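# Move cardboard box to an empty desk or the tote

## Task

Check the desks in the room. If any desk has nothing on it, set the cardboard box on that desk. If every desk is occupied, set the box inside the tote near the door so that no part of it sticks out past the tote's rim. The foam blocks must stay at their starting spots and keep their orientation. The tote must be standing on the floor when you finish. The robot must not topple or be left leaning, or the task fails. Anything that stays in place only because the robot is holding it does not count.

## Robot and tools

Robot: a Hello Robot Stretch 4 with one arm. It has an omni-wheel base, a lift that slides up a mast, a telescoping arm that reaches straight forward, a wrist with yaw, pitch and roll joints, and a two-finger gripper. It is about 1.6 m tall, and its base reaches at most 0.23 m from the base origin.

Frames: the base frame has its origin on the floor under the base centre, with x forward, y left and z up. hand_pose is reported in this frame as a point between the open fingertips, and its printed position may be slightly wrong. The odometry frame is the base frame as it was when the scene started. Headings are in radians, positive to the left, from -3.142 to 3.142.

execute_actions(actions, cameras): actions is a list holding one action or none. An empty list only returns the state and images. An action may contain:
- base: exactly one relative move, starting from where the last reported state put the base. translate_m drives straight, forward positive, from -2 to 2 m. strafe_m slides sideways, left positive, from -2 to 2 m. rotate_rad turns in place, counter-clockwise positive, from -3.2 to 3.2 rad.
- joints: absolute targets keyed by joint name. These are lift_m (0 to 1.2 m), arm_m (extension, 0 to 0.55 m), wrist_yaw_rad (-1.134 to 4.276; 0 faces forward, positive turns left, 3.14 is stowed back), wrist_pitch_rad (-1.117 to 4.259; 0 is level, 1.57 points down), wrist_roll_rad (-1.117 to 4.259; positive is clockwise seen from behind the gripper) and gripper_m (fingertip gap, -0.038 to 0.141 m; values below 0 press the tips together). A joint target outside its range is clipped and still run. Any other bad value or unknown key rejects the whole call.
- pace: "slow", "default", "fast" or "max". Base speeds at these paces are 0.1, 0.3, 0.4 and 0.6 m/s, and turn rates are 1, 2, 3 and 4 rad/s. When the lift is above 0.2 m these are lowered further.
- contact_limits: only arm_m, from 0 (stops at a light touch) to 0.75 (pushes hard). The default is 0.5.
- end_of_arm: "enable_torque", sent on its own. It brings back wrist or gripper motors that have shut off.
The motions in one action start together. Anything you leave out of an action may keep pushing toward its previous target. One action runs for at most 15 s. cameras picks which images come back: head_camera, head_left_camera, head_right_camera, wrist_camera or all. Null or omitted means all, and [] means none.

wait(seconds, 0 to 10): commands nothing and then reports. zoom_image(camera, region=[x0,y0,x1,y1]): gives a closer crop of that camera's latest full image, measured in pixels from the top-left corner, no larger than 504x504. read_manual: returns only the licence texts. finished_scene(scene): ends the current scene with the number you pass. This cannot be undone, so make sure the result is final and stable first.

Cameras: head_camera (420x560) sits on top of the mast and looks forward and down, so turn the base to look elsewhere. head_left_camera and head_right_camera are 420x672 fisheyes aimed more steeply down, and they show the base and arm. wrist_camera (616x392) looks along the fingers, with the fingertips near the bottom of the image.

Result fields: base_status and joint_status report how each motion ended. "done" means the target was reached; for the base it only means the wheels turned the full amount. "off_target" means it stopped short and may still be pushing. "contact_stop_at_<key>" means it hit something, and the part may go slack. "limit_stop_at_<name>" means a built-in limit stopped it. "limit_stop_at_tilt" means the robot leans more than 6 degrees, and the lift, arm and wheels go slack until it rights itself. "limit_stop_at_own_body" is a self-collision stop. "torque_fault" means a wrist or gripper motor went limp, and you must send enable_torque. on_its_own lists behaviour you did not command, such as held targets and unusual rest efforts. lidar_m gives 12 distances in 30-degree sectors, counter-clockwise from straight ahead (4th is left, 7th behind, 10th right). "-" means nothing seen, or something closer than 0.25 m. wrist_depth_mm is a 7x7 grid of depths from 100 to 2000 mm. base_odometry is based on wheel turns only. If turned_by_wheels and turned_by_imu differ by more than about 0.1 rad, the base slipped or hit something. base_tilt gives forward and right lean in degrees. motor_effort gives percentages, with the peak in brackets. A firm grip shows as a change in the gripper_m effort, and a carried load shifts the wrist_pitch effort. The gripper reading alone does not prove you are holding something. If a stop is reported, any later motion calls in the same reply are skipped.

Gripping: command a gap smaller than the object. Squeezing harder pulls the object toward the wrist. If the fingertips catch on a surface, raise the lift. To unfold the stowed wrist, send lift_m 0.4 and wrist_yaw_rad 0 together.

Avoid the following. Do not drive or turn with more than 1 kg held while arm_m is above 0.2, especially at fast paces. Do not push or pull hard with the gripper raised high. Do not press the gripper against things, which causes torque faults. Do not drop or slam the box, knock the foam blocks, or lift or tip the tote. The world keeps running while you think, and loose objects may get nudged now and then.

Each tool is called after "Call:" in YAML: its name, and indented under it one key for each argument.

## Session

Call:
execute_actions:
  actions: []

Scene clock: 0.00 s.
base_odometry: x=+0.000 y=+0.000 heading=+0.000 (m, m, rad; odometry frame)
turned_by_wheels: +0.000 (rad since the last result)
turned_by_imu: +0.000 (rad since the last result)
base_tilt: forward=+0.0 right=-0.7 (deg)
lidar_m: 1.00 1.22 1.42 1.26 0.76 0.67 0.67 0.86 1.44 0.95 0.94 0.97
base_status: not commanded
joint_positions: lift_m=+0.265 arm_m=-0.002 wrist_yaw_rad=+3.185 wrist_pitch_rad=-0.016 wrist_roll_rad=-0.019 gripper_m=+0.057
joint_status: not commanded
motor_effort: lift_m=+21 arm_m=-1 wrist_yaw_rad=+2 wrist_pitch_rad=-6 wrist_roll_rad=+1 gripper_m=-6 wheel_0=+0 wheel_1=+0 wheel_2=+0 (%)
hand_pose: x=-0.1230 y=+0.0747 z=+0.4474 quat_wxyz=(-0.022, +0.008, -0.009, +1.000) (m; base frame)
wrist_depth_mm: - 136 136 820 741 683 640 / - - 137 820 750 683 647 / - 113 138 809 759 707 647 / - 139 188 842 778 707 661 / 197 1983 946 854 778 707 668 / 206 1499 217 831 750 707 661 / 200 976 946 - 768 699 668
pictures: head_camera, head_left_camera, head_right_camera, wrist_camera
camera_calibration (this result's frames):
wrist_camera: T_world_to_cam=[[-0.03636, 0.999141, -0.0198551, -0.067624], [0.020886, -0.0191042, -0.999599, 0.501279], [-0.99912, -0.0367601, -0.0201735, 0.120471], [0, 0, 0, 1]] pos_world=[0.107437, 0.081571, 0.502166]
Images, in order (width x height): head_camera 420x560, head_left_camera 420x672, head_right_camera 420x672, wrist_camera 616x392.

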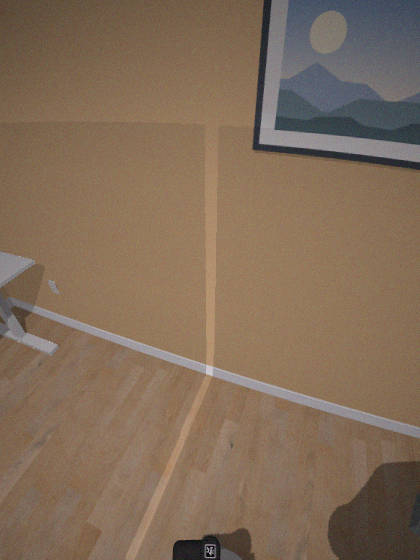

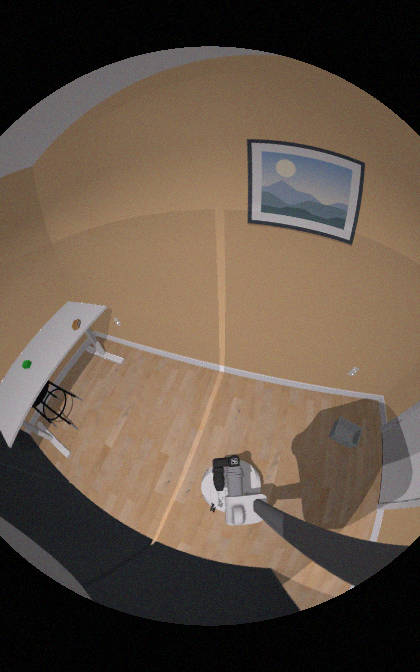

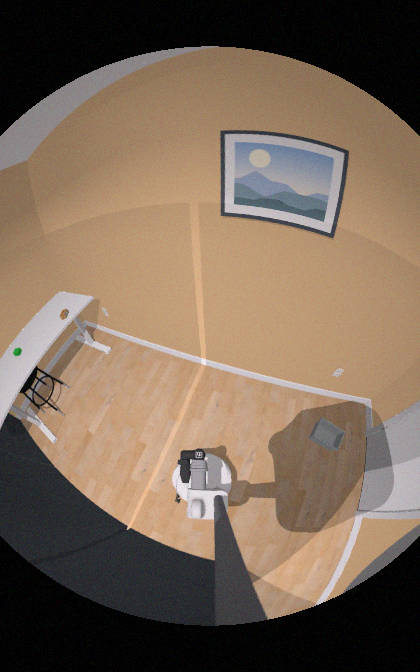

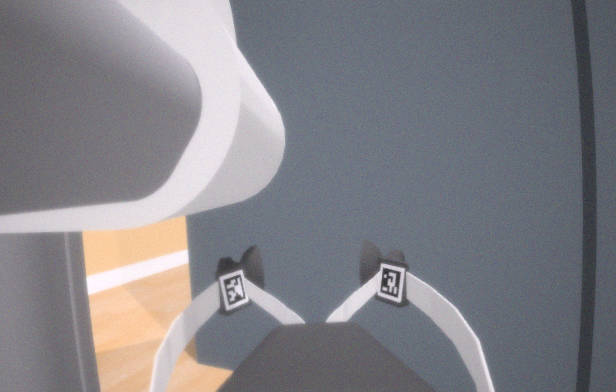

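Call:
execute_actions:
  actions:
    - {"base": {"rotate_rad": 1.166}, "pace": "fast"}
  cameras: ["head_camera", "head_right_camera"]

Scene clock: 9.67 s.
base_odometry: x=+0.000 y=+0.000 heading=+1.166 (m, m, rad; odometry frame)
turned_by_wheels: +1.166 (rad since the last result)
turned_by_imu: +1.181 (rad since the last result)
base_tilt: forward=+0.0 right=-0.8 (deg)
lidar_m: 1.42 1.05 0.73 0.66 0.70 1.59 1.46 0.95 1.05 0.97 1.00 1.32
base_status: done
joint_positions: lift_m=+0.265 arm_m=-0.002 wrist_yaw_rad=+3.185 wrist_pitch_rad=-0.016 wrist_roll_rad=-0.019 gripper_m=+0.057
joint_status: not commanded
motor_effort: lift_m=+21(21) arm_m=-1(1) wrist_yaw_rad=+2(2) wrist_pitch_rad=-5(7) wrist_roll_rad=+0(0) gripper_m=-2(1) wheel_0=-2(11) wheel_1=-1(9) wheel_2=-2(11) (%)
hand_pose: x=-0.1230 y=+0.0747 z=+0.4474 quat_wxyz=(-0.022, +0.008, -0.009, +1.000) (m; base frame)
wrist_depth_mm: - 136 136 1537 1618 1661 1661 / - - 136 1576 1661 1576 1576 / - 113 138 1576 1618 1661 1618 / - 139 189 1576 1618 1661 1618 / 196 1576 1618 1576 1708 1708 1661 / 205 1336 216 1336 1138 1308 1229 / 199 960 1060 - 991 904 917
pictures: head_camera, head_right_camera
Images, in order (width x height): head_camera 420x560, head_right_camera 420x672.

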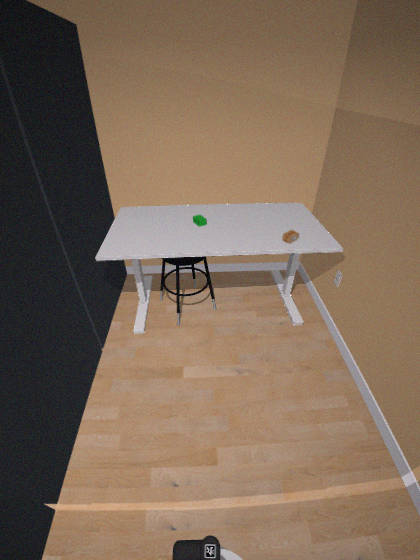

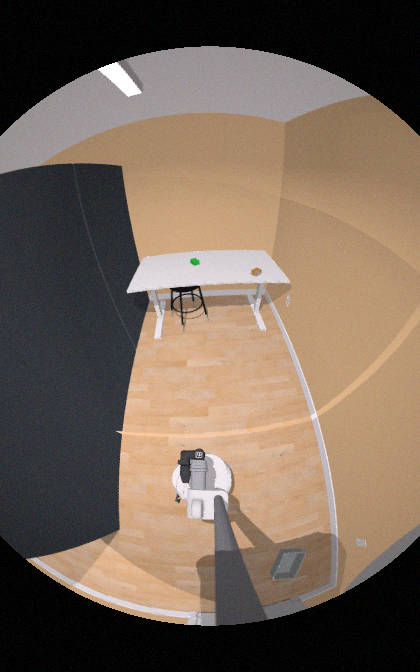

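Call:
zoom_image:
  camera: "head_camera"
  region: [180, 200, 350, 270]

Region (180, 200, 350, 270) of head_camera's 420x560 image, scaled by 2.965, with more detail than that image has; it fills the top 208 rows of this view, and the rest is white.

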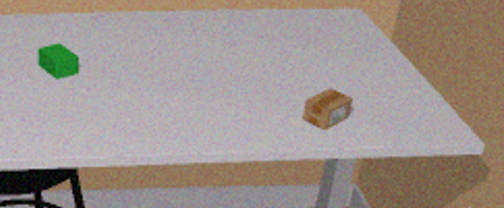

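Call:
execute_actions:
  actions:
    - {"base": {"strafe_m": -0.29}, "joints": {"lift_m": 0.9, "wrist_yaw_rad": -0.6, "wrist_pitch_rad": 0.8, "gripper_m": 0.14}, "pace": "fast"}
  cameras: []

Call:
execute_actions:
  actions:
    - {"base": {"translate_m": 0.95}, "pace": "fast"}
  cameras: ["head_camera", "wrist_camera"]

Scene clock: 27.30 s.
base_odometry: x=+0.267 y=-0.114 heading=+1.165 (m, m, rad; odometry frame)
turned_by_wheels: +0.000 (rad since the last result)
turned_by_imu: +0.000 (rad since the last result)
base_tilt: forward=+0.0 right=-0.7 (deg)
lidar_m: 1.44 1.46 1.05 0.96 0.98 1.57 1.43 0.79 0.75 0.67 0.70 0.99
base_status: done
joint_positions: lift_m=+0.900 arm_m=-0.002 wrist_yaw_rad=-0.600 wrist_pitch_rad=+0.802 wrist_roll_rad=-0.019 gripper_m=+0.140
joint_status: all done
motor_effort: lift_m=+24(26) arm_m=-1(1) wrist_yaw_rad=+1(7) wrist_pitch_rad=-4(7) wrist_roll_rad=+0(0) gripper_m=+0(4) wheel_0=-3(11) wheel_1=+1(15) wheel_2=+0(1) (%)
hand_pose: x=+0.2854 y=-0.1854 z=+0.8707 quat_wxyz=(+0.881, +0.107, +0.375, -0.268) (m; base frame)
wrist_depth_mm: 1618 1808 1336 946 741 585 504 / 1756 1808 1576 1078 798 634 544 / 1661 1661 1537 1205 917 707 597 / 1430 1430 1366 1366 1008 750 640 / 1281 1255 1281 1229 1138 788 691 / 1118 1098 1060 1098 1060 878 768 / 1008 991 1025 - 1025 946 831
pictures: none
No camera images: the call's "cameras" was empty. Leave "cameras" out to get every camera's image.

Scene clock: 31.23 s.
base_odometry: x=+0.641 y=+0.759 heading=+1.166 (m, m, rad; odometry frame)
turned_by_wheels: +0.000 (rad since the last result)
turned_by_imu: +0.000 (rad since the last result)
base_tilt: forward=+0.0 right=-0.8 (deg)
lidar_m: 0.49 0.51 0.64 1.03 1.07 1.39 1.72 0.98 0.69 0.62 0.64 0.55
base_status: done
joint_positions: lift_m=+0.900 arm_m=-0.002 wrist_yaw_rad=-0.600 wrist_pitch_rad=+0.802 wrist_roll_rad=-0.019 gripper_m=+0.140
joint_status: not commanded
motor_effort: lift_m=+24(24) arm_m=-1(1) wrist_yaw_rad=+2(1) wrist_pitch_rad=-6(3) wrist_roll_rad=+0(0) gripper_m=-3(1) wheel_0=+3(7) wheel_1=+1(8) wheel_2=+0(13) (%)
hand_pose: x=+0.2853 y=-0.1854 z=+0.8707 quat_wxyz=(+0.881, +0.107, +0.375, -0.268) (m; base frame)
wrist_depth_mm: 788 788 759 798 640 512 449 / 668 634 634 621 699 559 480 / 544 508 530 976 788 609 517 / 477 469 1205 1255 891 683 564 / 418 1205 1229 1229 1008 691 615 / 1078 1078 1060 1078 1060 778 668 / 1025 1025 1025 - 1008 891 732
pictures: head_camera, wrist_camera
camera_calibration (this result's frames):
wrist_camera: T_world_to_cam=[[-0.580505, -0.814215, -0.00818174, 0.0243779], [-0.601793, 0.435781, -0.669283, 0.885314], [0.548506, -0.383599, -0.742962, 0.650838], [0, 0, 0, 1]] pos_world=[0.189939, -0.116294, 1.07627]
Images, in order (width x height): head_camera 420x560, wrist_camera 616x392.

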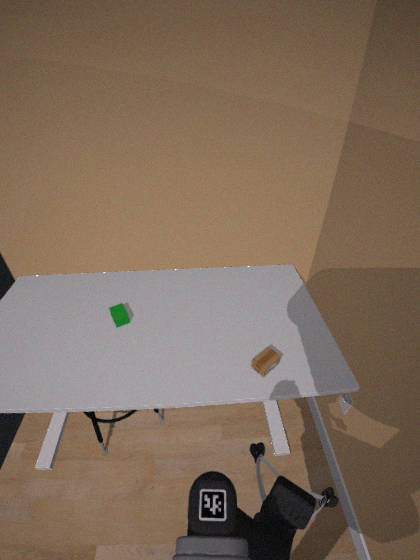

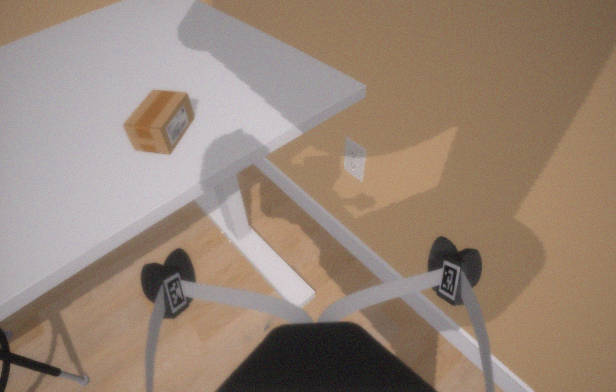

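Call:
zoom_image:
  camera: "head_camera"
  region: [230, 330, 310, 390]

Call:
zoom_image:
  camera: "wrist_camera"
  region: [100, 70, 220, 170]

Region (230, 330, 310, 390) of head_camera's 420x560 image, scaled by 6.300, with more detail than that image has; it fills the top 378 rows of this view, and the rest is white.

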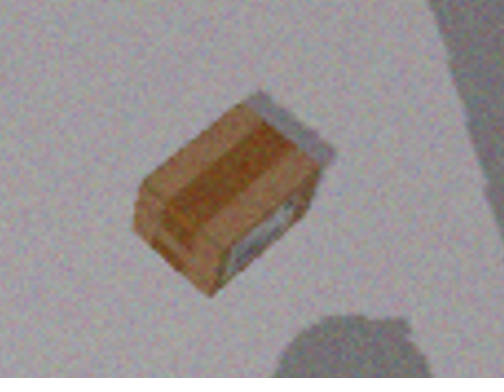

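Region (100, 70, 220, 170) of wrist_camera's 616x392 image, scaled by 4.200.

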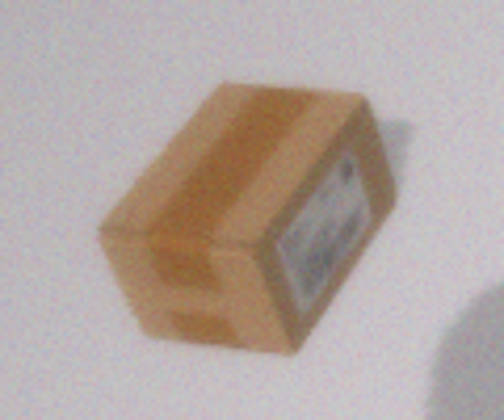

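Call:
execute_actions:
  actions:
    - {"base": {"strafe_m": 0.02}, "joints": {"wrist_yaw_rad": -0.86, "arm_m": 0.43}}
  cameras: ["head_camera", "wrist_camera"]

Scene clock: 59.60 s.
base_odometry: x=+0.623 y=+0.767 heading=+1.165 (m, m, rad; odometry frame)
turned_by_wheels: +0.000 (rad since the last result)
turned_by_imu: +0.001 (rad since the last result)
base_tilt: forward=+0.0 right=-0.8 (deg)
lidar_m: 0.49 0.51 0.66 1.00 1.06 1.37 1.71 0.99 0.73 0.63 0.66 0.54
base_status: done
joint_positions: lift_m=+0.900 arm_m=+0.429 wrist_yaw_rad=-0.860 wrist_pitch_rad=+0.802 wrist_roll_rad=-0.019 gripper_m=+0.140
joint_status: all done
motor_effort: lift_m=+24(24) arm_m=+6(6) wrist_yaw_rad=+2(2) wrist_pitch_rad=-5(5) wrist_roll_rad=+0(0) gripper_m=-1(1) wheel_0=-3(8) wheel_1=+0(10) wheel_2=+0(2) (%)
hand_pose: x=+0.6645 y=-0.2091 z=+0.8707 quat_wxyz=(+0.838, +0.155, +0.358, -0.380) (m; base frame)
wrist_depth_mm: 634 732 768 640 549 466 424 / 634 634 640 683 603 512 459 / 549 539 525 525 530 569 504 / 469 469 459 455 452 462 564 / 413 410 410 407 402 415 627 / 362 353 347 306 353 750 715 / 334 327 336 - 332 891 809
pictures: head_camera, wrist_camera
camera_calibration (this result's frames):
wrist_camera: T_world_to_cam=[[-0.770321, -0.637604, -0.00818127, 0.388311], [-0.469545, 0.575867, -0.669257, 1.06521], [0.431432, -0.511701, -0.742986, 0.484793], [0, 0, 0, 1]] pos_world=[0.590132, -0.117761, 1.07627]
Images, in order (width x height): head_camera 420x560, wrist_camera 616x392.

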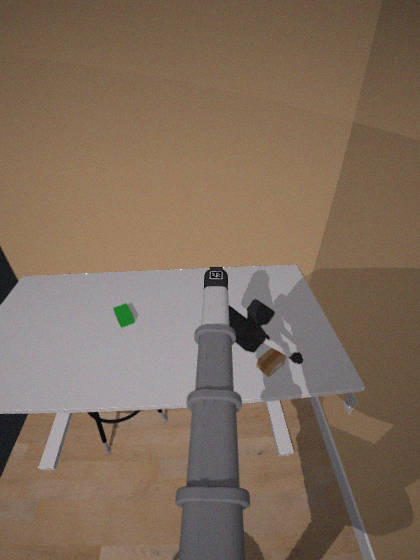

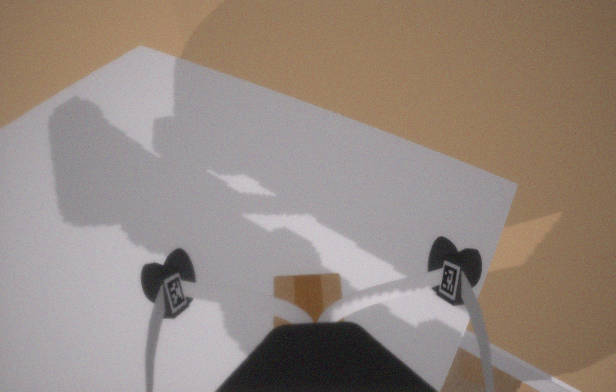

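Call:
execute_actions:
  actions:
    - {"joints": {"lift_m": 0.795}, "pace": "slow"}
  cameras: ["wrist_camera"]

Scene clock: 70.63 s.
base_odometry: x=+0.623 y=+0.767 heading=+1.165 (m, m, rad; odometry frame)
turned_by_wheels: +0.000 (rad since the last result)
turned_by_imu: +0.001 (rad since the last result)
base_tilt: forward=+0.0 right=-0.8 (deg)
lidar_m: 0.49 0.50 0.69 0.99 1.06 1.35 1.69 1.00 0.73 0.64 0.68 0.55
base_status: not commanded
joint_positions: lift_m=+0.795 arm_m=+0.429 wrist_yaw_rad=-0.860 wrist_pitch_rad=+0.802 wrist_roll_rad=-0.019 gripper_m=+0.140
joint_status: all done
motor_effort: lift_m=+17(24) arm_m=+6(6) wrist_yaw_rad=+2(2) wrist_pitch_rad=-5(4) wrist_roll_rad=-1(0) gripper_m=+0(0) wheel_0=-3(3) wheel_1=+0(0) wheel_2=+0(0) (%)
hand_pose: x=+0.6645 y=-0.2091 z=+0.7663 quat_wxyz=(+0.838, +0.155, +0.358, -0.380) (m; base frame)
wrist_depth_mm: 549 554 535 597 544 469 430 / 459 449 442 436 433 488 455 / 382 377 370 370 366 366 480 / 327 325 322 322 320 317 554 / 287 287 285 226 283 279 621 / 255 249 246 198 242 250 707 / 234 229 234 - 232 235 809
pictures: wrist_camera
camera_calibration (this result's frames):
wrist_camera: T_world_to_cam=[[-0.770321, -0.637604, -0.00818108, 0.387458], [-0.469545, 0.575867, -0.669257, 0.995321], [0.431432, -0.511701, -0.742986, 0.407204], [0, 0, 0, 1]] pos_world=[0.590134, -0.117761, 0.971843]
Images, in order (width x height): wrist_camera 616x392.

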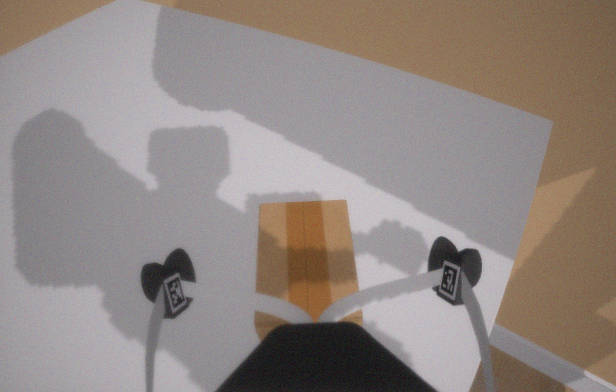

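Call:
execute_actions:
  actions:
    - {"joints": {"lift_m": 0.785}, "pace": "slow"}
  cameras: []

Call:
execute_actions:
  actions:
    - {"joints": {"gripper_m": 0.015}}
  cameras: ["wrist_camera"]

Scene clock: 80.57 s.
base_odometry: x=+0.623 y=+0.767 heading=+1.165 (m, m, rad; odometry frame)
turned_by_wheels: +0.000 (rad since the last result)
turned_by_imu: +0.001 (rad since the last result)
base_tilt: forward=+0.0 right=-0.7 (deg)
lidar_m: 0.50 0.50 0.65 1.01 1.05 1.38 1.67 1.04 0.70 0.65 0.68 0.55
base_status: not commanded
joint_positions: lift_m=+0.785 arm_m=+0.429 wrist_yaw_rad=-0.860 wrist_pitch_rad=+0.802 wrist_roll_rad=-0.019 gripper_m=+0.140
joint_status: all done
motor_effort: lift_m=+17(16) arm_m=+6(6) wrist_yaw_rad=+2(2) wrist_pitch_rad=-4(4) wrist_roll_rad=+0(0) gripper_m=+0(1) wheel_0=-2(3) wheel_1=+0(0) wheel_2=+0(0) (%)
hand_pose: x=+0.6645 y=-0.2091 z=+0.7563 quat_wxyz=(+0.838, +0.155, +0.358, -0.380) (m; base frame)
wrist_depth_mm: 530 530 517 580 535 473 430 / 445 433 421 418 415 480 455 / 364 364 359 351 351 349 469 / 317 312 312 243 306 304 549 / 276 276 267 213 271 267 634 / 245 240 234 191 233 240 723 / 224 220 224 - 223 226 798
pictures: none
No camera images: the call's "cameras" was empty. Leave "cameras" out to get every camera's image.

Scene clock: 82.80 s.
base_odometry: x=+0.623 y=+0.767 heading=+1.165 (m, m, rad; odometry frame)
turned_by_wheels: +0.000 (rad since the last result)
turned_by_imu: +0.001 (rad since the last result)
base_tilt: forward=-0.1 right=-0.8 (deg)
lidar_m: 0.50 0.51 0.68 1.00 1.02 1.36 1.66 1.01 0.71 0.64 0.66 0.51
base_status: not commanded
joint_positions: lift_m=+0.785 arm_m=+0.429 wrist_yaw_rad=-0.860 wrist_pitch_rad=+0.802 wrist_roll_rad=-0.019 gripper_m=+0.015
joint_status: all done
motor_effort: lift_m=+17(17) arm_m=+6(6) wrist_yaw_rad=+2(1) wrist_pitch_rad=-6(6) wrist_roll_rad=+1(1) gripper_m=-21(24) wheel_0=-3(3) wheel_1=+0(0) wheel_2=+0(0) (%)
hand_pose: x=+0.6645 y=-0.2090 z=+0.7562 quat_wxyz=(+0.838, +0.155, +0.358, -0.380) (m; base frame)
wrist_depth_mm: 525 525 517 585 535 473 424 / 439 430 418 415 415 480 455 / 366 362 357 353 349 349 477 / 314 314 309 231 307 301 554 / 276 274 274 204 264 268 634 / 245 246 188 181 189 236 699 / 224 220 224 - 222 224 798
pictures: wrist_camera
camera_calibration (this result's frames):
wrist_camera: T_world_to_cam=[[-0.770323, -0.637601, -0.00817135, 0.387369], [-0.469762, 0.57612, -0.668887, 0.988394], [0.431191, -0.51142, -0.743319, 0.40023], [0, 0, 0, 1]] pos_world=[0.590134, -0.11776, 0.961788]
Images, in order (width x height): wrist_camera 616x392.

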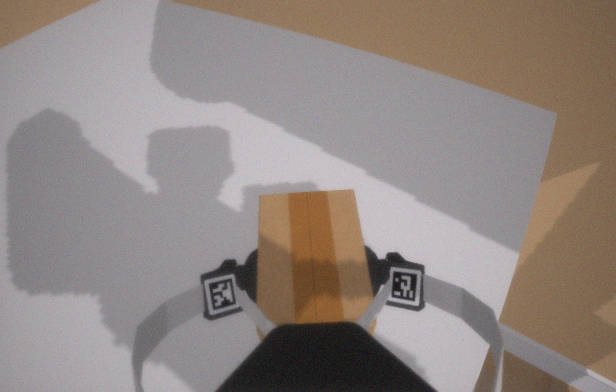

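Call:
execute_actions:
  actions:
    - {"joints": {"lift_m": 0.88}}
  cameras: ["wrist_camera"]

Scene clock: 93.27 s.
base_odometry: x=+0.623 y=+0.767 heading=+1.165 (m, m, rad; odometry frame)
turned_by_wheels: +0.000 (rad since the last result)
turned_by_imu: +0.001 (rad since the last result)
base_tilt: forward=+0.0 right=-0.7 (deg)
lidar_m: 0.48 0.51 0.66 1.00 1.04 1.37 1.68 1.03 0.70 0.64 0.68 0.53
base_status: not commanded
joint_positions: lift_m=+0.880 arm_m=+0.429 wrist_yaw_rad=-0.860 wrist_pitch_rad=+0.802 wrist_roll_rad=-0.019 gripper_m=+0.015
joint_status: all done
motor_effort: lift_m=+25(28) arm_m=+6(6) wrist_yaw_rad=+2(1) wrist_pitch_rad=-8(7) wrist_roll_rad=+0(0) gripper_m=-22(22) wheel_0=-3(3) wheel_1=+0(0) wheel_2=+0(0) (%)
hand_pose: x=+0.6644 y=-0.2090 z=+0.8505 quat_wxyz=(+0.838, +0.155, +0.359, -0.380) (m; base frame)
wrist_depth_mm: 634 707 759 634 544 466 427 / 609 597 585 654 609 517 462 / 517 504 504 496 492 559 500 / 442 436 430 229 427 427 554 / 387 384 387 202 368 387 627 / 342 343 189 181 188 349 707 / 315 309 317 - 310 878 809
pictures: wrist_camera
camera_calibration (this result's frames):
wrist_camera: T_world_to_cam=[[-0.770324, -0.637601, -0.00816808, 0.388139], [-0.469831, 0.576199, -0.66877, 1.05144], [0.431114, -0.511332, -0.743425, 0.470534], [0, 0, 0, 1]] pos_world=[0.590136, -0.11776, 1.05615]
Images, in order (width x height): wrist_camera 616x392.

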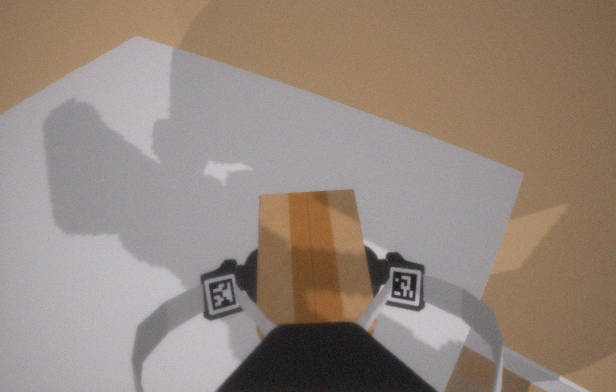

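Call:
execute_actions:
  actions:
    - {"joints": {"arm_m": 0.02, "wrist_yaw_rad": 0.0}, "base": {"strafe_m": 0.55}}
  cameras: []

Call:
execute_actions:
  actions:
    - {"base": {"translate_m": -1.9}, "pace": "fast"}
  cameras: ["head_left_camera", "head_right_camera"]

Scene clock: 103.97 s.
base_odometry: x=+0.117 y=+0.983 heading=+1.165 (m, m, rad; odometry frame)
turned_by_wheels: +0.000 (rad since the last result)
turned_by_imu: +0.002 (rad since the last result)
base_tilt: forward=+0.0 right=-0.8 (deg)
lidar_m: 0.44 0.46 0.53 0.47 0.50 0.61 1.53 1.89 1.31 1.19 0.72 0.47
base_status: done
joint_positions: lift_m=+0.880 arm_m=+0.021 wrist_yaw_rad=+0.000 wrist_pitch_rad=+0.803 wrist_roll_rad=-0.019 gripper_m=+0.015
joint_status: all done
motor_effort: lift_m=+25(25) arm_m=-6(7) wrist_yaw_rad=+2(9) wrist_pitch_rad=-7(8) wrist_roll_rad=+0(1) gripper_m=-22(21) wheel_0=-1(11) wheel_1=+0(10) wheel_2=+0(4) (%)
hand_pose: x=+0.3924 y=-0.0874 z=+0.8504 quat_wxyz=(+0.920, -0.009, +0.391, +0.004) (m; base frame)
wrist_depth_mm: 741 741 723 683 676 699 683 / 621 603 597 585 574 574 585 / 512 512 500 492 488 488 488 / 445 442 433 229 433 427 418 / 389 387 387 203 392 1118 1160 / 809 1060 189 181 189 1008 1042 / 831 976 1025 - 976 960 960
pictures: none
No camera images: the call's "cameras" was empty. Leave "cameras" out to get every camera's image.

Scene clock: 110.23 s.
base_odometry: x=-0.632 y=-0.762 heading=+1.165 (m, m, rad; odometry frame)
turned_by_wheels: +0.000 (rad since the last result)
turned_by_imu: +0.004 (rad since the last result)
base_tilt: forward=+0.0 right=-0.8 (deg)
lidar_m: 1.96 0.54 0.48 2.57 0.92 0.60 0.55 0.55 0.76 0.79 1.37 1.80
base_status: done
joint_positions: lift_m=+0.880 arm_m=+0.021 wrist_yaw_rad=+0.000 wrist_pitch_rad=+0.803 wrist_roll_rad=-0.019 gripper_m=+0.015
joint_status: not commanded
motor_effort: lift_m=+25(25) arm_m=-6(6) wrist_yaw_rad=+2(3) wrist_pitch_rad=-8(7) wrist_roll_rad=+0(0) gripper_m=-22(22) wheel_0=-2(10) wheel_1=-3(9) wheel_2=+2(14) (%)
hand_pose: x=+0.3924 y=-0.0874 z=+0.8504 quat_wxyz=(+0.920, -0.009, +0.391, +0.004) (m; base frame)
wrist_depth_mm: 707 1138 - - - - 1537 / 707 1138 1863 1808 1808 1863 1618 / 699 1060 1576 1576 1618 1576 1537 / 691 1042 1397 229 1366 1336 1336 / 668 1025 1205 202 1160 1205 1205 / 654 904 189 181 189 1025 1060 / 640 854 1008 - 976 946 976
pictures: head_left_camera, head_right_camera
Images, in order (width x height): head_left_camera 420x672, head_right_camera 420x672.

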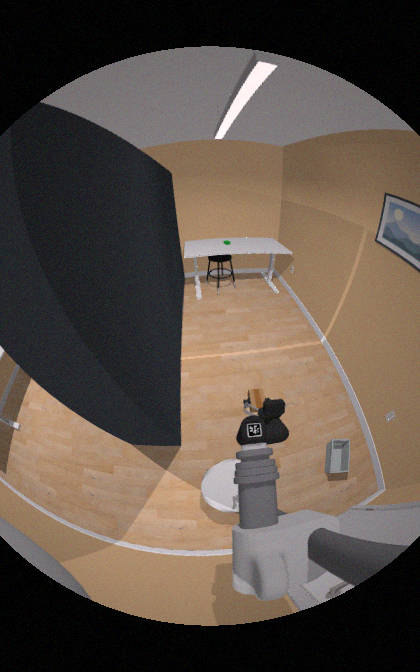

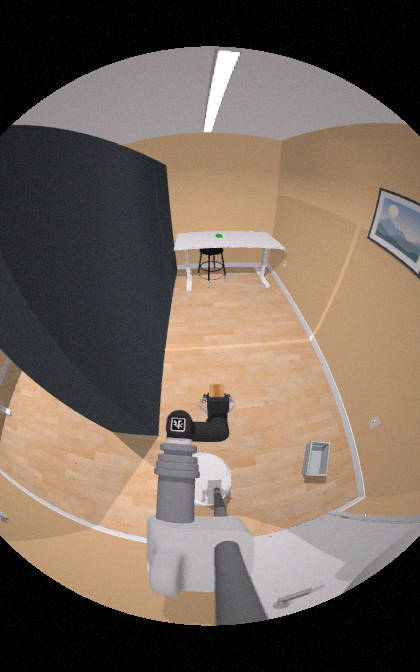

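Call:
execute_actions:
  actions:
    - {"base": {"translate_m": -0.09}}
  cameras: []

Call:
execute_actions:
  actions:
    - {"base": {"strafe_m": -0.1}}
  cameras: []

Call:
execute_actions:
  actions:
    - {"base": {"rotate_rad": 1.55}}
  cameras: ["head_camera", "head_right_camera"]

Scene clock: 124.20 s.
base_odometry: x=-0.668 y=-0.845 heading=+1.165 (m, m, rad; odometry frame)
turned_by_wheels: +0.000 (rad since the last result)
turned_by_imu: +0.001 (rad since the last result)
base_tilt: forward=+0.0 right=-0.8 (deg)
lidar_m: 1.92 0.57 0.60 2.58 0.75 0.50 0.47 0.49 0.58 0.75 0.88 1.81
base_status: done
joint_positions: lift_m=+0.880 arm_m=+0.021 wrist_yaw_rad=+0.000 wrist_pitch_rad=+0.803 wrist_roll_rad=-0.019 gripper_m=+0.015
joint_status: not commanded
motor_effort: lift_m=+25(25) arm_m=-6(6) wrist_yaw_rad=+2(2) wrist_pitch_rad=-10(9) wrist_roll_rad=-1(0) gripper_m=-22(19) wheel_0=-3(7) wheel_1=-1(6) wheel_2=+3(12) (%)
hand_pose: x=+0.3924 y=-0.0874 z=+0.8504 quat_wxyz=(+0.920, -0.009, +0.391, +0.004) (m; base frame)
wrist_depth_mm: 691 1078 - - - - 1576 / 699 1098 1863 1863 1808 1808 1576 / 683 1060 1618 1537 1576 1537 1499 / 668 1060 1397 230 1336 1308 1366 / 668 991 1205 204 1160 1182 1160 / 634 878 189 182 189 1008 1042 / 621 854 1008 - 991 946 976
pictures: none
No camera images: the call's "cameras" was empty. Leave "cameras" out to get every camera's image.

Scene clock: 125.67 s.
base_odometry: x=-0.576 y=-0.884 heading=+1.165 (m, m, rad; odometry frame)
turned_by_wheels: +0.000 (rad since the last result)
turned_by_imu: +0.000 (rad since the last result)
base_tilt: forward=+0.0 right=-0.7 (deg)
lidar_m: 2.42 0.68 0.64 2.67 0.75 0.50 0.45 0.44 0.61 0.69 0.79 1.66
base_status: done
joint_positions: lift_m=+0.880 arm_m=+0.021 wrist_yaw_rad=+0.000 wrist_pitch_rad=+0.803 wrist_roll_rad=-0.019 gripper_m=+0.015
joint_status: not commanded
motor_effort: lift_m=+25(25) arm_m=-6(6) wrist_yaw_rad=+3(2) wrist_pitch_rad=-8(7) wrist_roll_rad=-1(1) gripper_m=-23(22) wheel_0=+1(10) wheel_1=-1(11) wheel_2=+0(7) (%)
hand_pose: x=+0.3924 y=-0.0874 z=+0.8504 quat_wxyz=(+0.920, -0.009, +0.391, +0.004) (m; base frame)
wrist_depth_mm: 866 1366 - - - 1983 1430 / 866 1336 1921 1808 1863 1756 1464 / 854 1308 1576 1618 1576 1537 1499 / 831 1255 1397 230 1366 1336 1336 / 809 1182 1255 204 1182 1182 1182 / 788 1042 189 181 189 1008 1025 / 768 976 976 - 991 960 946
pictures: none
No camera images: the call's "cameras" was empty. Leave "cameras" out to get every camera's image.

Scene clock: 127.73 s.
base_odometry: x=-0.576 y=-0.884 heading=+2.714 (m, m, rad; odometry frame)
turned_by_wheels: +1.549 (rad since the last result)
turned_by_imu: +1.568 (rad since the last result)
base_tilt: forward=-0.1 right=-0.8 (deg)
lidar_m: 2.66 0.78 0.51 0.45 0.44 0.61 0.94 0.79 1.65 2.41 0.71 0.61
base_status: done
joint_positions: lift_m=+0.880 arm_m=+0.021 wrist_yaw_rad=+0.000 wrist_pitch_rad=+0.802 wrist_roll_rad=-0.019 gripper_m=+0.015
joint_status: not commanded
motor_effort: lift_m=+24(25) arm_m=-6(6) wrist_yaw_rad=+3(1) wrist_pitch_rad=-6(6) wrist_roll_rad=+1(1) gripper_m=-22(22) wheel_0=-4(9) wheel_1=-4(10) wheel_2=-4(6) (%)
hand_pose: x=+0.3924 y=-0.0874 z=+0.8505 quat_wxyz=(+0.921, -0.009, +0.391, +0.004) (m; base frame)
wrist_depth_mm: 976 1576 - - - 564 433 / 976 1537 1921 1756 1808 585 439 / 946 1430 1576 1537 1576 615 445 / 917 1308 1366 229 1366 634 459 / 891 1182 1229 203 891 654 480 / 854 1098 189 182 189 585 609 / 842 976 1025 - 976 842 946
pictures: head_camera, head_right_camera
Images, in order (width x height): head_camera 420x560, head_right_camera 420x672.

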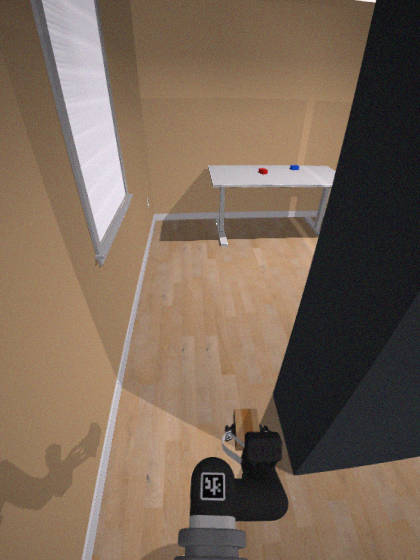

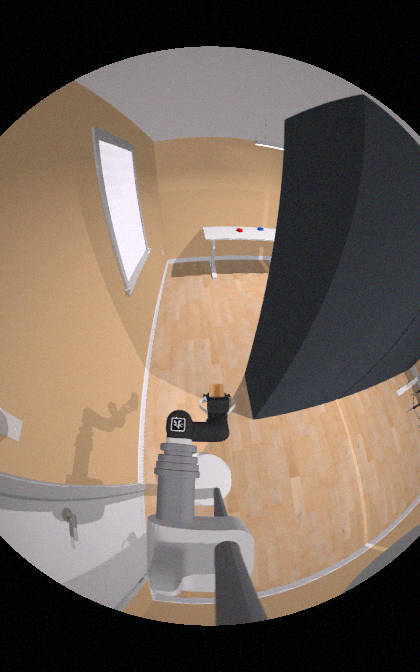

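Call:
execute_actions:
  actions:
    - {"base": {"translate_m": 1.3}, "pace": "fast"}
  cameras: ["head_camera", "head_right_camera"]

Scene clock: 139.33 s.
base_odometry: x=-1.759 y=-0.345 heading=+2.714 (m, m, rad; odometry frame)
turned_by_wheels: +0.000 (rad since the last result)
turned_by_imu: +0.000 (rad since the last result)
base_tilt: forward=+0.0 right=-0.8 (deg)
lidar_m: 1.38 0.92 0.61 0.54 0.60 0.78 1.79 0.53 0.48 1.05 2.38 1.51
base_status: done
joint_positions: lift_m=+0.880 arm_m=+0.021 wrist_yaw_rad=+0.000 wrist_pitch_rad=+0.802 wrist_roll_rad=-0.019 gripper_m=+0.015
joint_status: not commanded
motor_effort: lift_m=+24(24) arm_m=-6(6) wrist_yaw_rad=+2(2) wrist_pitch_rad=-6(8) wrist_roll_rad=+0(0) gripper_m=-22(23) wheel_0=+2(9) wheel_1=+2(8) wheel_2=-3(19) (%)
hand_pose: x=+0.3924 y=-0.0874 z=+0.8505 quat_wxyz=(+0.921, -0.009, +0.391, +0.004) (m; base frame)
wrist_depth_mm: 1160 1618 1863 1921 - - - / 1160 1808 1863 1808 1808 1808 1756 / 1160 1576 1618 1576 1576 1576 1576 / 1118 1430 1397 230 1366 1366 1281 / 1078 1229 1205 204 1160 1182 1160 / 1008 1078 189 182 189 1042 1060 / 976 991 991 - 976 960 960
pictures: head_camera, head_right_camera
Images, in order (width x height): head_camera 420x560, head_right_camera 420x672.

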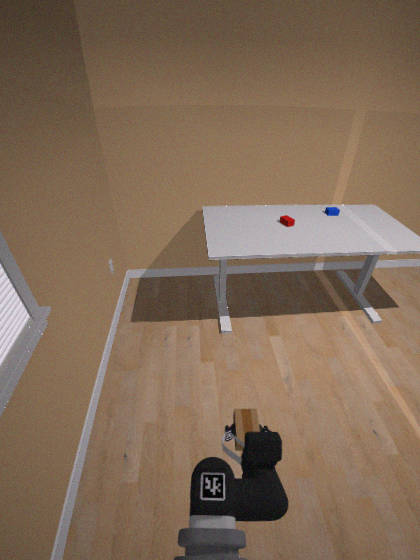

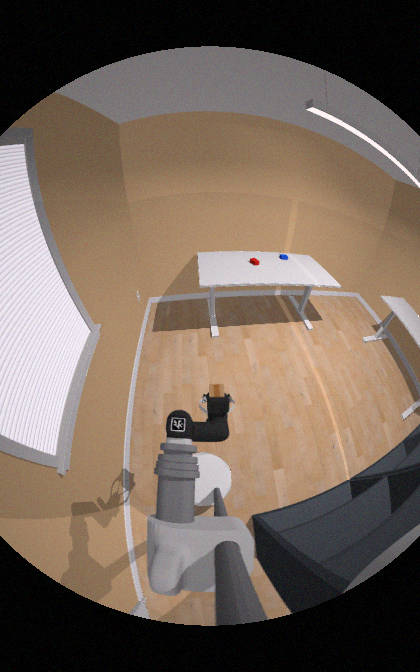

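Call:
execute_actions:
  actions:
    - {"base": {"rotate_rad": -1.1}}
  cameras: ["head_camera", "head_right_camera"]

Scene clock: 144.43 s.
base_odometry: x=-1.759 y=-0.345 heading=+1.615 (m, m, rad; odometry frame)
turned_by_wheels: -1.099 (rad since the last result)
turned_by_imu: -1.111 (rad since the last result)
base_tilt: forward=+0.0 right=-0.7 (deg)
lidar_m: 2.36 1.53 1.36 1.03 0.62 0.57 0.61 0.76 1.48 0.53 0.48 0.89
base_status: done
joint_positions: lift_m=+0.880 arm_m=+0.021 wrist_yaw_rad=+0.000 wrist_pitch_rad=+0.802 wrist_roll_rad=-0.019 gripper_m=+0.015
joint_status: not commanded
motor_effort: lift_m=+23(24) arm_m=-6(6) wrist_yaw_rad=+2(1) wrist_pitch_rad=-7(8) wrist_roll_rad=+0(1) gripper_m=-22(23) wheel_0=+3(7) wheel_1=+3(11) wheel_2=+3(7) (%)
hand_pose: x=+0.3924 y=-0.0874 z=+0.8506 quat_wxyz=(+0.921, -0.009, +0.391, +0.004) (m; base frame)
wrist_depth_mm: 1983 - - - - - 1499 / 1921 1921 1921 1808 1808 1863 1618 / 1576 1576 1618 1576 1576 1499 1025 / 1366 1397 1366 229 1336 1308 1098 / 1281 1229 1205 203 1138 1160 1078 / 1078 1078 189 181 189 1008 976 / 1008 976 1008 - 976 960 904
pictures: head_camera, head_right_camera
Images, in order (width x height): head_camera 420x560, head_right_camera 420x672.

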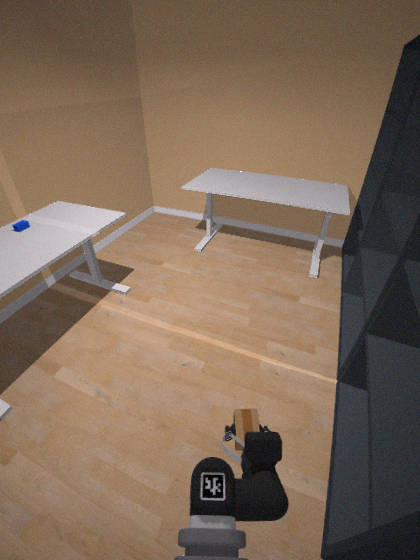

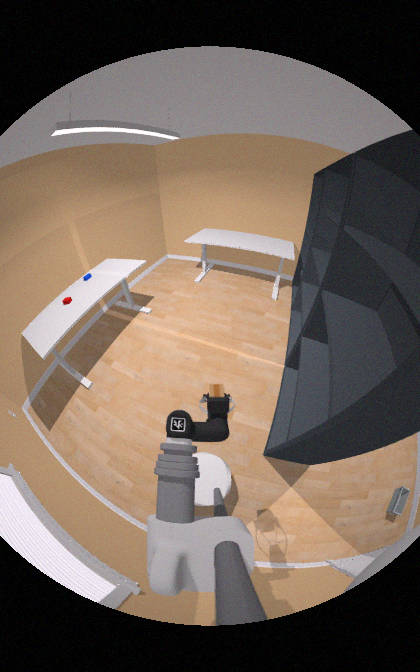

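Call:
zoom_image:
  camera: "head_camera"
  region: [170, 155, 370, 285]

Region (170, 155, 370, 285) of head_camera's 420x560 image, scaled by 2.520, with more detail than that image has; it fills the top 328 rows of this view, and the rest is white.

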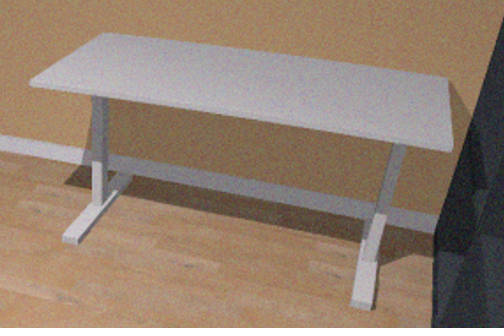

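Call:
execute_actions:
  actions:
    - {"base": {"rotate_rad": -0.409}}
  cameras: []

Call:
execute_actions:
  actions:
    - {"base": {"strafe_m": 0.55}, "pace": "fast"}
  cameras: []

Call:
execute_actions:
  actions:
    - {"base": {"translate_m": 1.55}, "pace": "fast"}
  cameras: ["head_camera", "wrist_camera"]

Scene clock: 161.20 s.
base_odometry: x=-1.759 y=-0.345 heading=+1.206 (m, m, rad; odometry frame)
turned_by_wheels: -0.408 (rad since the last result)
turned_by_imu: -0.412 (rad since the last result)
base_tilt: forward=+0.0 right=-0.8 (deg)
lidar_m: 1.30 2.08 1.45 1.36 0.87 0.60 0.54 0.63 0.86 2.00 0.49 0.51
base_status: done
joint_positions: lift_m=+0.880 arm_m=+0.021 wrist_yaw_rad=+0.000 wrist_pitch_rad=+0.802 wrist_roll_rad=-0.019 gripper_m=+0.015
joint_status: not commanded
motor_effort: lift_m=+24(23) arm_m=-6(6) wrist_yaw_rad=+2(2) wrist_pitch_rad=-7(5) wrist_roll_rad=+0(1) gripper_m=-22(25) wheel_0=+4(7) wheel_1=+3(8) wheel_2=+4(12) (%)
hand_pose: x=+0.3924 y=-0.0874 z=+0.8506 quat_wxyz=(+0.921, -0.009, +0.391, +0.004) (m; base frame)
wrist_depth_mm: - - - - 1008 960 931 / 1921 1921 1863 1756 1078 904 891 / 1618 1576 1576 1537 1308 759 759 / 1430 1430 1366 229 1255 661 654 / 1229 1205 1205 203 1078 603 580 / 1060 1098 189 181 189 521 521 / 1008 991 991 - 931 878 477
pictures: none
No camera images: the call's "cameras" was empty. Leave "cameras" out to get every camera's image.

Scene clock: 163.90 s.
base_odometry: x=-2.273 y=-0.149 heading=+1.206 (m, m, rad; odometry frame)
turned_by_wheels: +0.000 (rad since the last result)
turned_by_imu: +0.002 (rad since the last result)
base_tilt: forward=+0.0 right=-0.8 (deg)
lidar_m: 2.28 1.24 0.88 0.85 0.94 0.63 0.57 0.60 0.84 1.40 0.96 1.25
base_status: done
joint_positions: lift_m=+0.880 arm_m=+0.021 wrist_yaw_rad=+0.000 wrist_pitch_rad=+0.802 wrist_roll_rad=-0.019 gripper_m=+0.015
joint_status: not commanded
motor_effort: lift_m=+23(24) arm_m=-6(6) wrist_yaw_rad=+3(2) wrist_pitch_rad=-8(7) wrist_roll_rad=+1(1) gripper_m=-23(21) wheel_0=+1(14) wheel_1=+0(11) wheel_2=+0(3) (%)
hand_pose: x=+0.3924 y=-0.0874 z=+0.8506 quat_wxyz=(+0.921, -0.009, +0.391, +0.004) (m; base frame)
wrist_depth_mm: - - - - - 1863 1078 / - 1921 1921 1808 1808 1808 1118 / 1661 1576 1576 1537 1537 1537 1255 / 1397 1397 1336 229 1336 1336 1229 / 1229 1255 1205 203 1182 1182 1138 / 1078 1078 189 181 189 1042 1042 / 976 976 1008 - 976 946 976
pictures: none
No camera images: the call's "cameras" was empty. Leave "cameras" out to get every camera's image.

Scene clock: 169.30 s.
base_odometry: x=-1.721 y=+1.299 heading=+1.207 (m, m, rad; odometry frame)
turned_by_wheels: +0.000 (rad since the last result)
turned_by_imu: -0.001 (rad since the last result)
base_tilt: forward=+0.0 right=-0.7 (deg)
lidar_m: 0.75 0.78 1.04 0.88 0.90 1.25 2.16 1.26 0.89 0.83 0.90 0.81
base_status: done
joint_positions: lift_m=+0.880 arm_m=+0.021 wrist_yaw_rad=+0.000 wrist_pitch_rad=+0.802 wrist_roll_rad=-0.019 gripper_m=+0.015
joint_status: not commanded
motor_effort: lift_m=+24(23) arm_m=-6(6) wrist_yaw_rad=+2(2) wrist_pitch_rad=-9(6) wrist_roll_rad=+0(1) gripper_m=-25(21) wheel_0=+2(9) wheel_1=+2(8) wheel_2=-2(13) (%)
hand_pose: x=+0.3924 y=-0.0874 z=+0.8506 quat_wxyz=(+0.921, -0.009, +0.391, +0.004) (m; base frame)
wrist_depth_mm: 750 732 715 699 691 707 683 / 627 609 597 615 615 627 634 / 1060 1499 1576 1537 1537 1430 1397 / 1366 1397 1397 229 1366 1336 1255 / 1255 1229 1229 202 1160 1182 1098 / 1078 1098 188 181 190 1025 1042 / 1008 991 1008 - 991 976 976
pictures: head_camera, wrist_camera
camera_calibration (this result's frames):
wrist_camera: T_world_to_cam=[[-0.0195741, -0.999775, -0.008165, -0.070167], [-0.743351, 0.0200141, -0.668602, 0.9122], [0.668615, -0.00701782, -0.743575, 0.601055], [0, 0, 0, 1]] pos_world=[0.274836, -0.0841899, 1.05626]
Images, in order (width x height): head_camera 420x560, wrist_camera 616x392.

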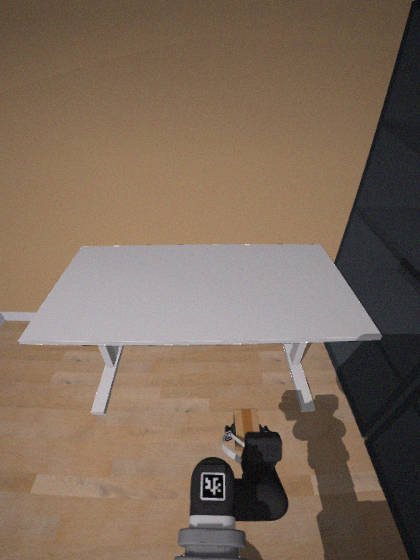

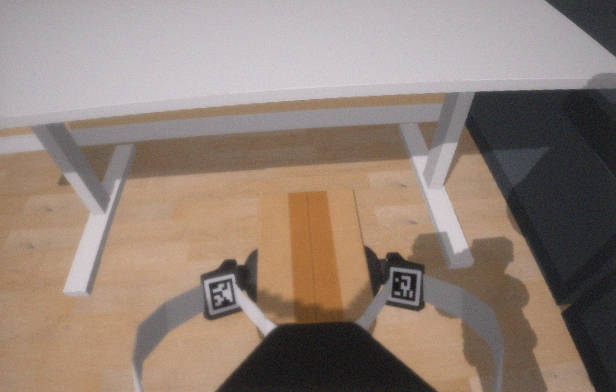

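Call:
execute_actions:
  actions:
    - {"base": {"translate_m": 0.3}, "joints": {"arm_m": 0.38, "lift_m": 0.91}}
  cameras: ["head_camera", "wrist_camera"]

Scene clock: 175.97 s.
base_odometry: x=-1.614 y=+1.579 heading=+1.207 (m, m, rad; odometry frame)
turned_by_wheels: +0.000 (rad since the last result)
turned_by_imu: +0.001 (rad since the last result)
base_tilt: forward=+0.0 right=-0.7 (deg)
lidar_m: 0.46 0.45 0.65 1.06 0.94 1.29 2.45 1.28 0.90 0.82 0.74 0.49
base_status: done
joint_positions: lift_m=+0.910 arm_m=+0.379 wrist_yaw_rad=+0.000 wrist_pitch_rad=+0.802 wrist_roll_rad=-0.019 gripper_m=+0.015
joint_status: all done
motor_effort: lift_m=+25(24) arm_m=+6(6) wrist_yaw_rad=+1(3) wrist_pitch_rad=-6(7) wrist_roll_rad=+1(1) gripper_m=-21(22) wheel_0=+4(9) wheel_1=+3(8) wheel_2=-3(16) (%)
hand_pose: x=+0.7504 y=-0.0874 z=+0.8805 quat_wxyz=(+0.921, -0.009, +0.390, +0.004) (m; base frame)
wrist_depth_mm: 615 627 634 654 661 668 668 / 647 661 640 634 634 627 627 / 564 549 549 539 530 530 530 / 480 477 473 229 466 462 459 / 421 418 418 203 399 404 404 / 373 373 189 181 189 355 362 / 343 338 345 - 338 330 329
pictures: head_camera, wrist_camera
camera_calibration (this result's frames):
wrist_camera: T_world_to_cam=[[-0.0193636, -0.999779, -0.00816794, -0.063029], [-0.743251, 0.0198584, -0.668718, 1.19833], [0.668733, -0.00687794, -0.743471, 0.383774], [0, 0, 0, 1]] pos_world=[0.632798, -0.0841725, 1.08616]
Images, in order (width x height): head_camera 420x560, wrist_camera 616x392.

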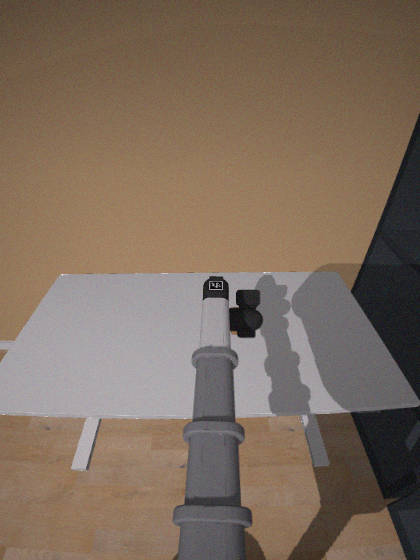

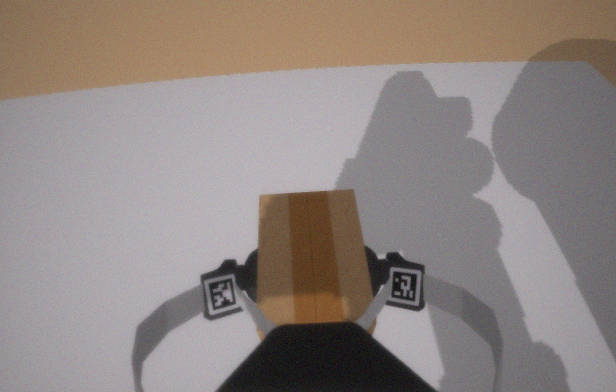

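Call:
execute_actions:
  actions:
    - {"joints": {"lift_m": 0.795}, "pace": "slow"}
  cameras: []

Scene clock: 181.93 s.
base_odometry: x=-1.614 y=+1.579 heading=+1.207 (m, m, rad; odometry frame)
turned_by_wheels: +0.000 (rad since the last result)
turned_by_imu: +0.001 (rad since the last result)
base_tilt: forward=+0.0 right=-0.8 (deg)
lidar_m: 0.45 0.46 0.65 1.11 0.92 1.27 2.47 1.22 0.88 0.83 0.72 0.49
base_status: not commanded
joint_positions: lift_m=+0.795 arm_m=+0.379 wrist_yaw_rad=+0.000 wrist_pitch_rad=+0.802 wrist_roll_rad=-0.019 gripper_m=+0.015
joint_status: all done
motor_effort: lift_m=+18(26) arm_m=+6(6) wrist_yaw_rad=+2(2) wrist_pitch_rad=-7(6) wrist_roll_rad=-1(1) gripper_m=-22(22) wheel_0=+4(4) wheel_1=+3(3) wheel_2=-3(3) (%)
hand_pose: x=+0.7504 y=-0.0874 z=+0.7661 quat_wxyz=(+0.921, -0.009, +0.390, +0.004) (m; base frame)
wrist_depth_mm: 549 549 525 521 512 512 508 / 462 449 436 433 430 430 430 / 382 375 368 368 364 362 362 / 329 324 322 230 315 314 312 / 289 285 285 203 274 277 274 / 254 255 187 181 189 241 245 / 233 229 234 - 231 224 -
pictures: none
No camera images: the call's "cameras" was empty. Leave "cameras" out to get every camera's image.

Call:
execute_actions:
  actions:
    - {"joints": {"lift_m": 0.779}, "pace": "slow"}
  cameras: ["wrist_camera"]

Scene clock: 186.00 s.
base_odometry: x=-1.614 y=+1.579 heading=+1.207 (m, m, rad; odometry frame)
turned_by_wheels: +0.000 (rad since the last result)
turned_by_imu: +0.001 (rad since the last result)
base_tilt: forward=+0.0 right=-0.8 (deg)
lidar_m: 0.45 0.46 0.65 1.11 0.92 1.26 2.47 1.27 0.87 0.81 0.69 0.48
base_status: not commanded
joint_positions: lift_m=+0.779 arm_m=+0.379 wrist_yaw_rad=+0.000 wrist_pitch_rad=+0.802 wrist_roll_rad=-0.019 gripper_m=+0.015
joint_status: all done
motor_effort: lift_m=+18(11) arm_m=+6(6) wrist_yaw_rad=+1(2) wrist_pitch_rad=-7(7) wrist_roll_rad=+0(1) gripper_m=-24(21) wheel_0=+4(4) wheel_1=+3(3) wheel_2=-3(3) (%)
hand_pose: x=+0.7504 y=-0.0874 z=+0.7501 quat_wxyz=(+0.921, -0.009, +0.390, +0.004) (m; base frame)
wrist_depth_mm: 508 508 496 492 488 480 473 / 430 418 404 404 402 399 402 / 357 351 347 342 342 340 336 / 306 304 301 229 298 293 293 / 267 267 265 203 255 259 256 / 237 238 188 182 189 225 229 / 217 213 219 - 215 209 -
pictures: wrist_camera
camera_calibration (this result's frames):
wrist_camera: T_world_to_cam=[[-0.0193637, -0.999779, -0.00816804, -0.0640941], [-0.743251, 0.0198586, -0.668718, 1.11112], [0.668733, -0.00687798, -0.743471, 0.286805], [0, 0, 0, 1]] pos_world=[0.632803, -0.0841725, 0.955733]
Images, in order (width x height): wrist_camera 616x392.

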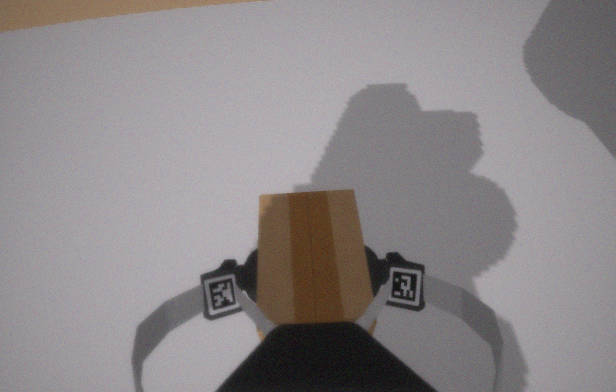

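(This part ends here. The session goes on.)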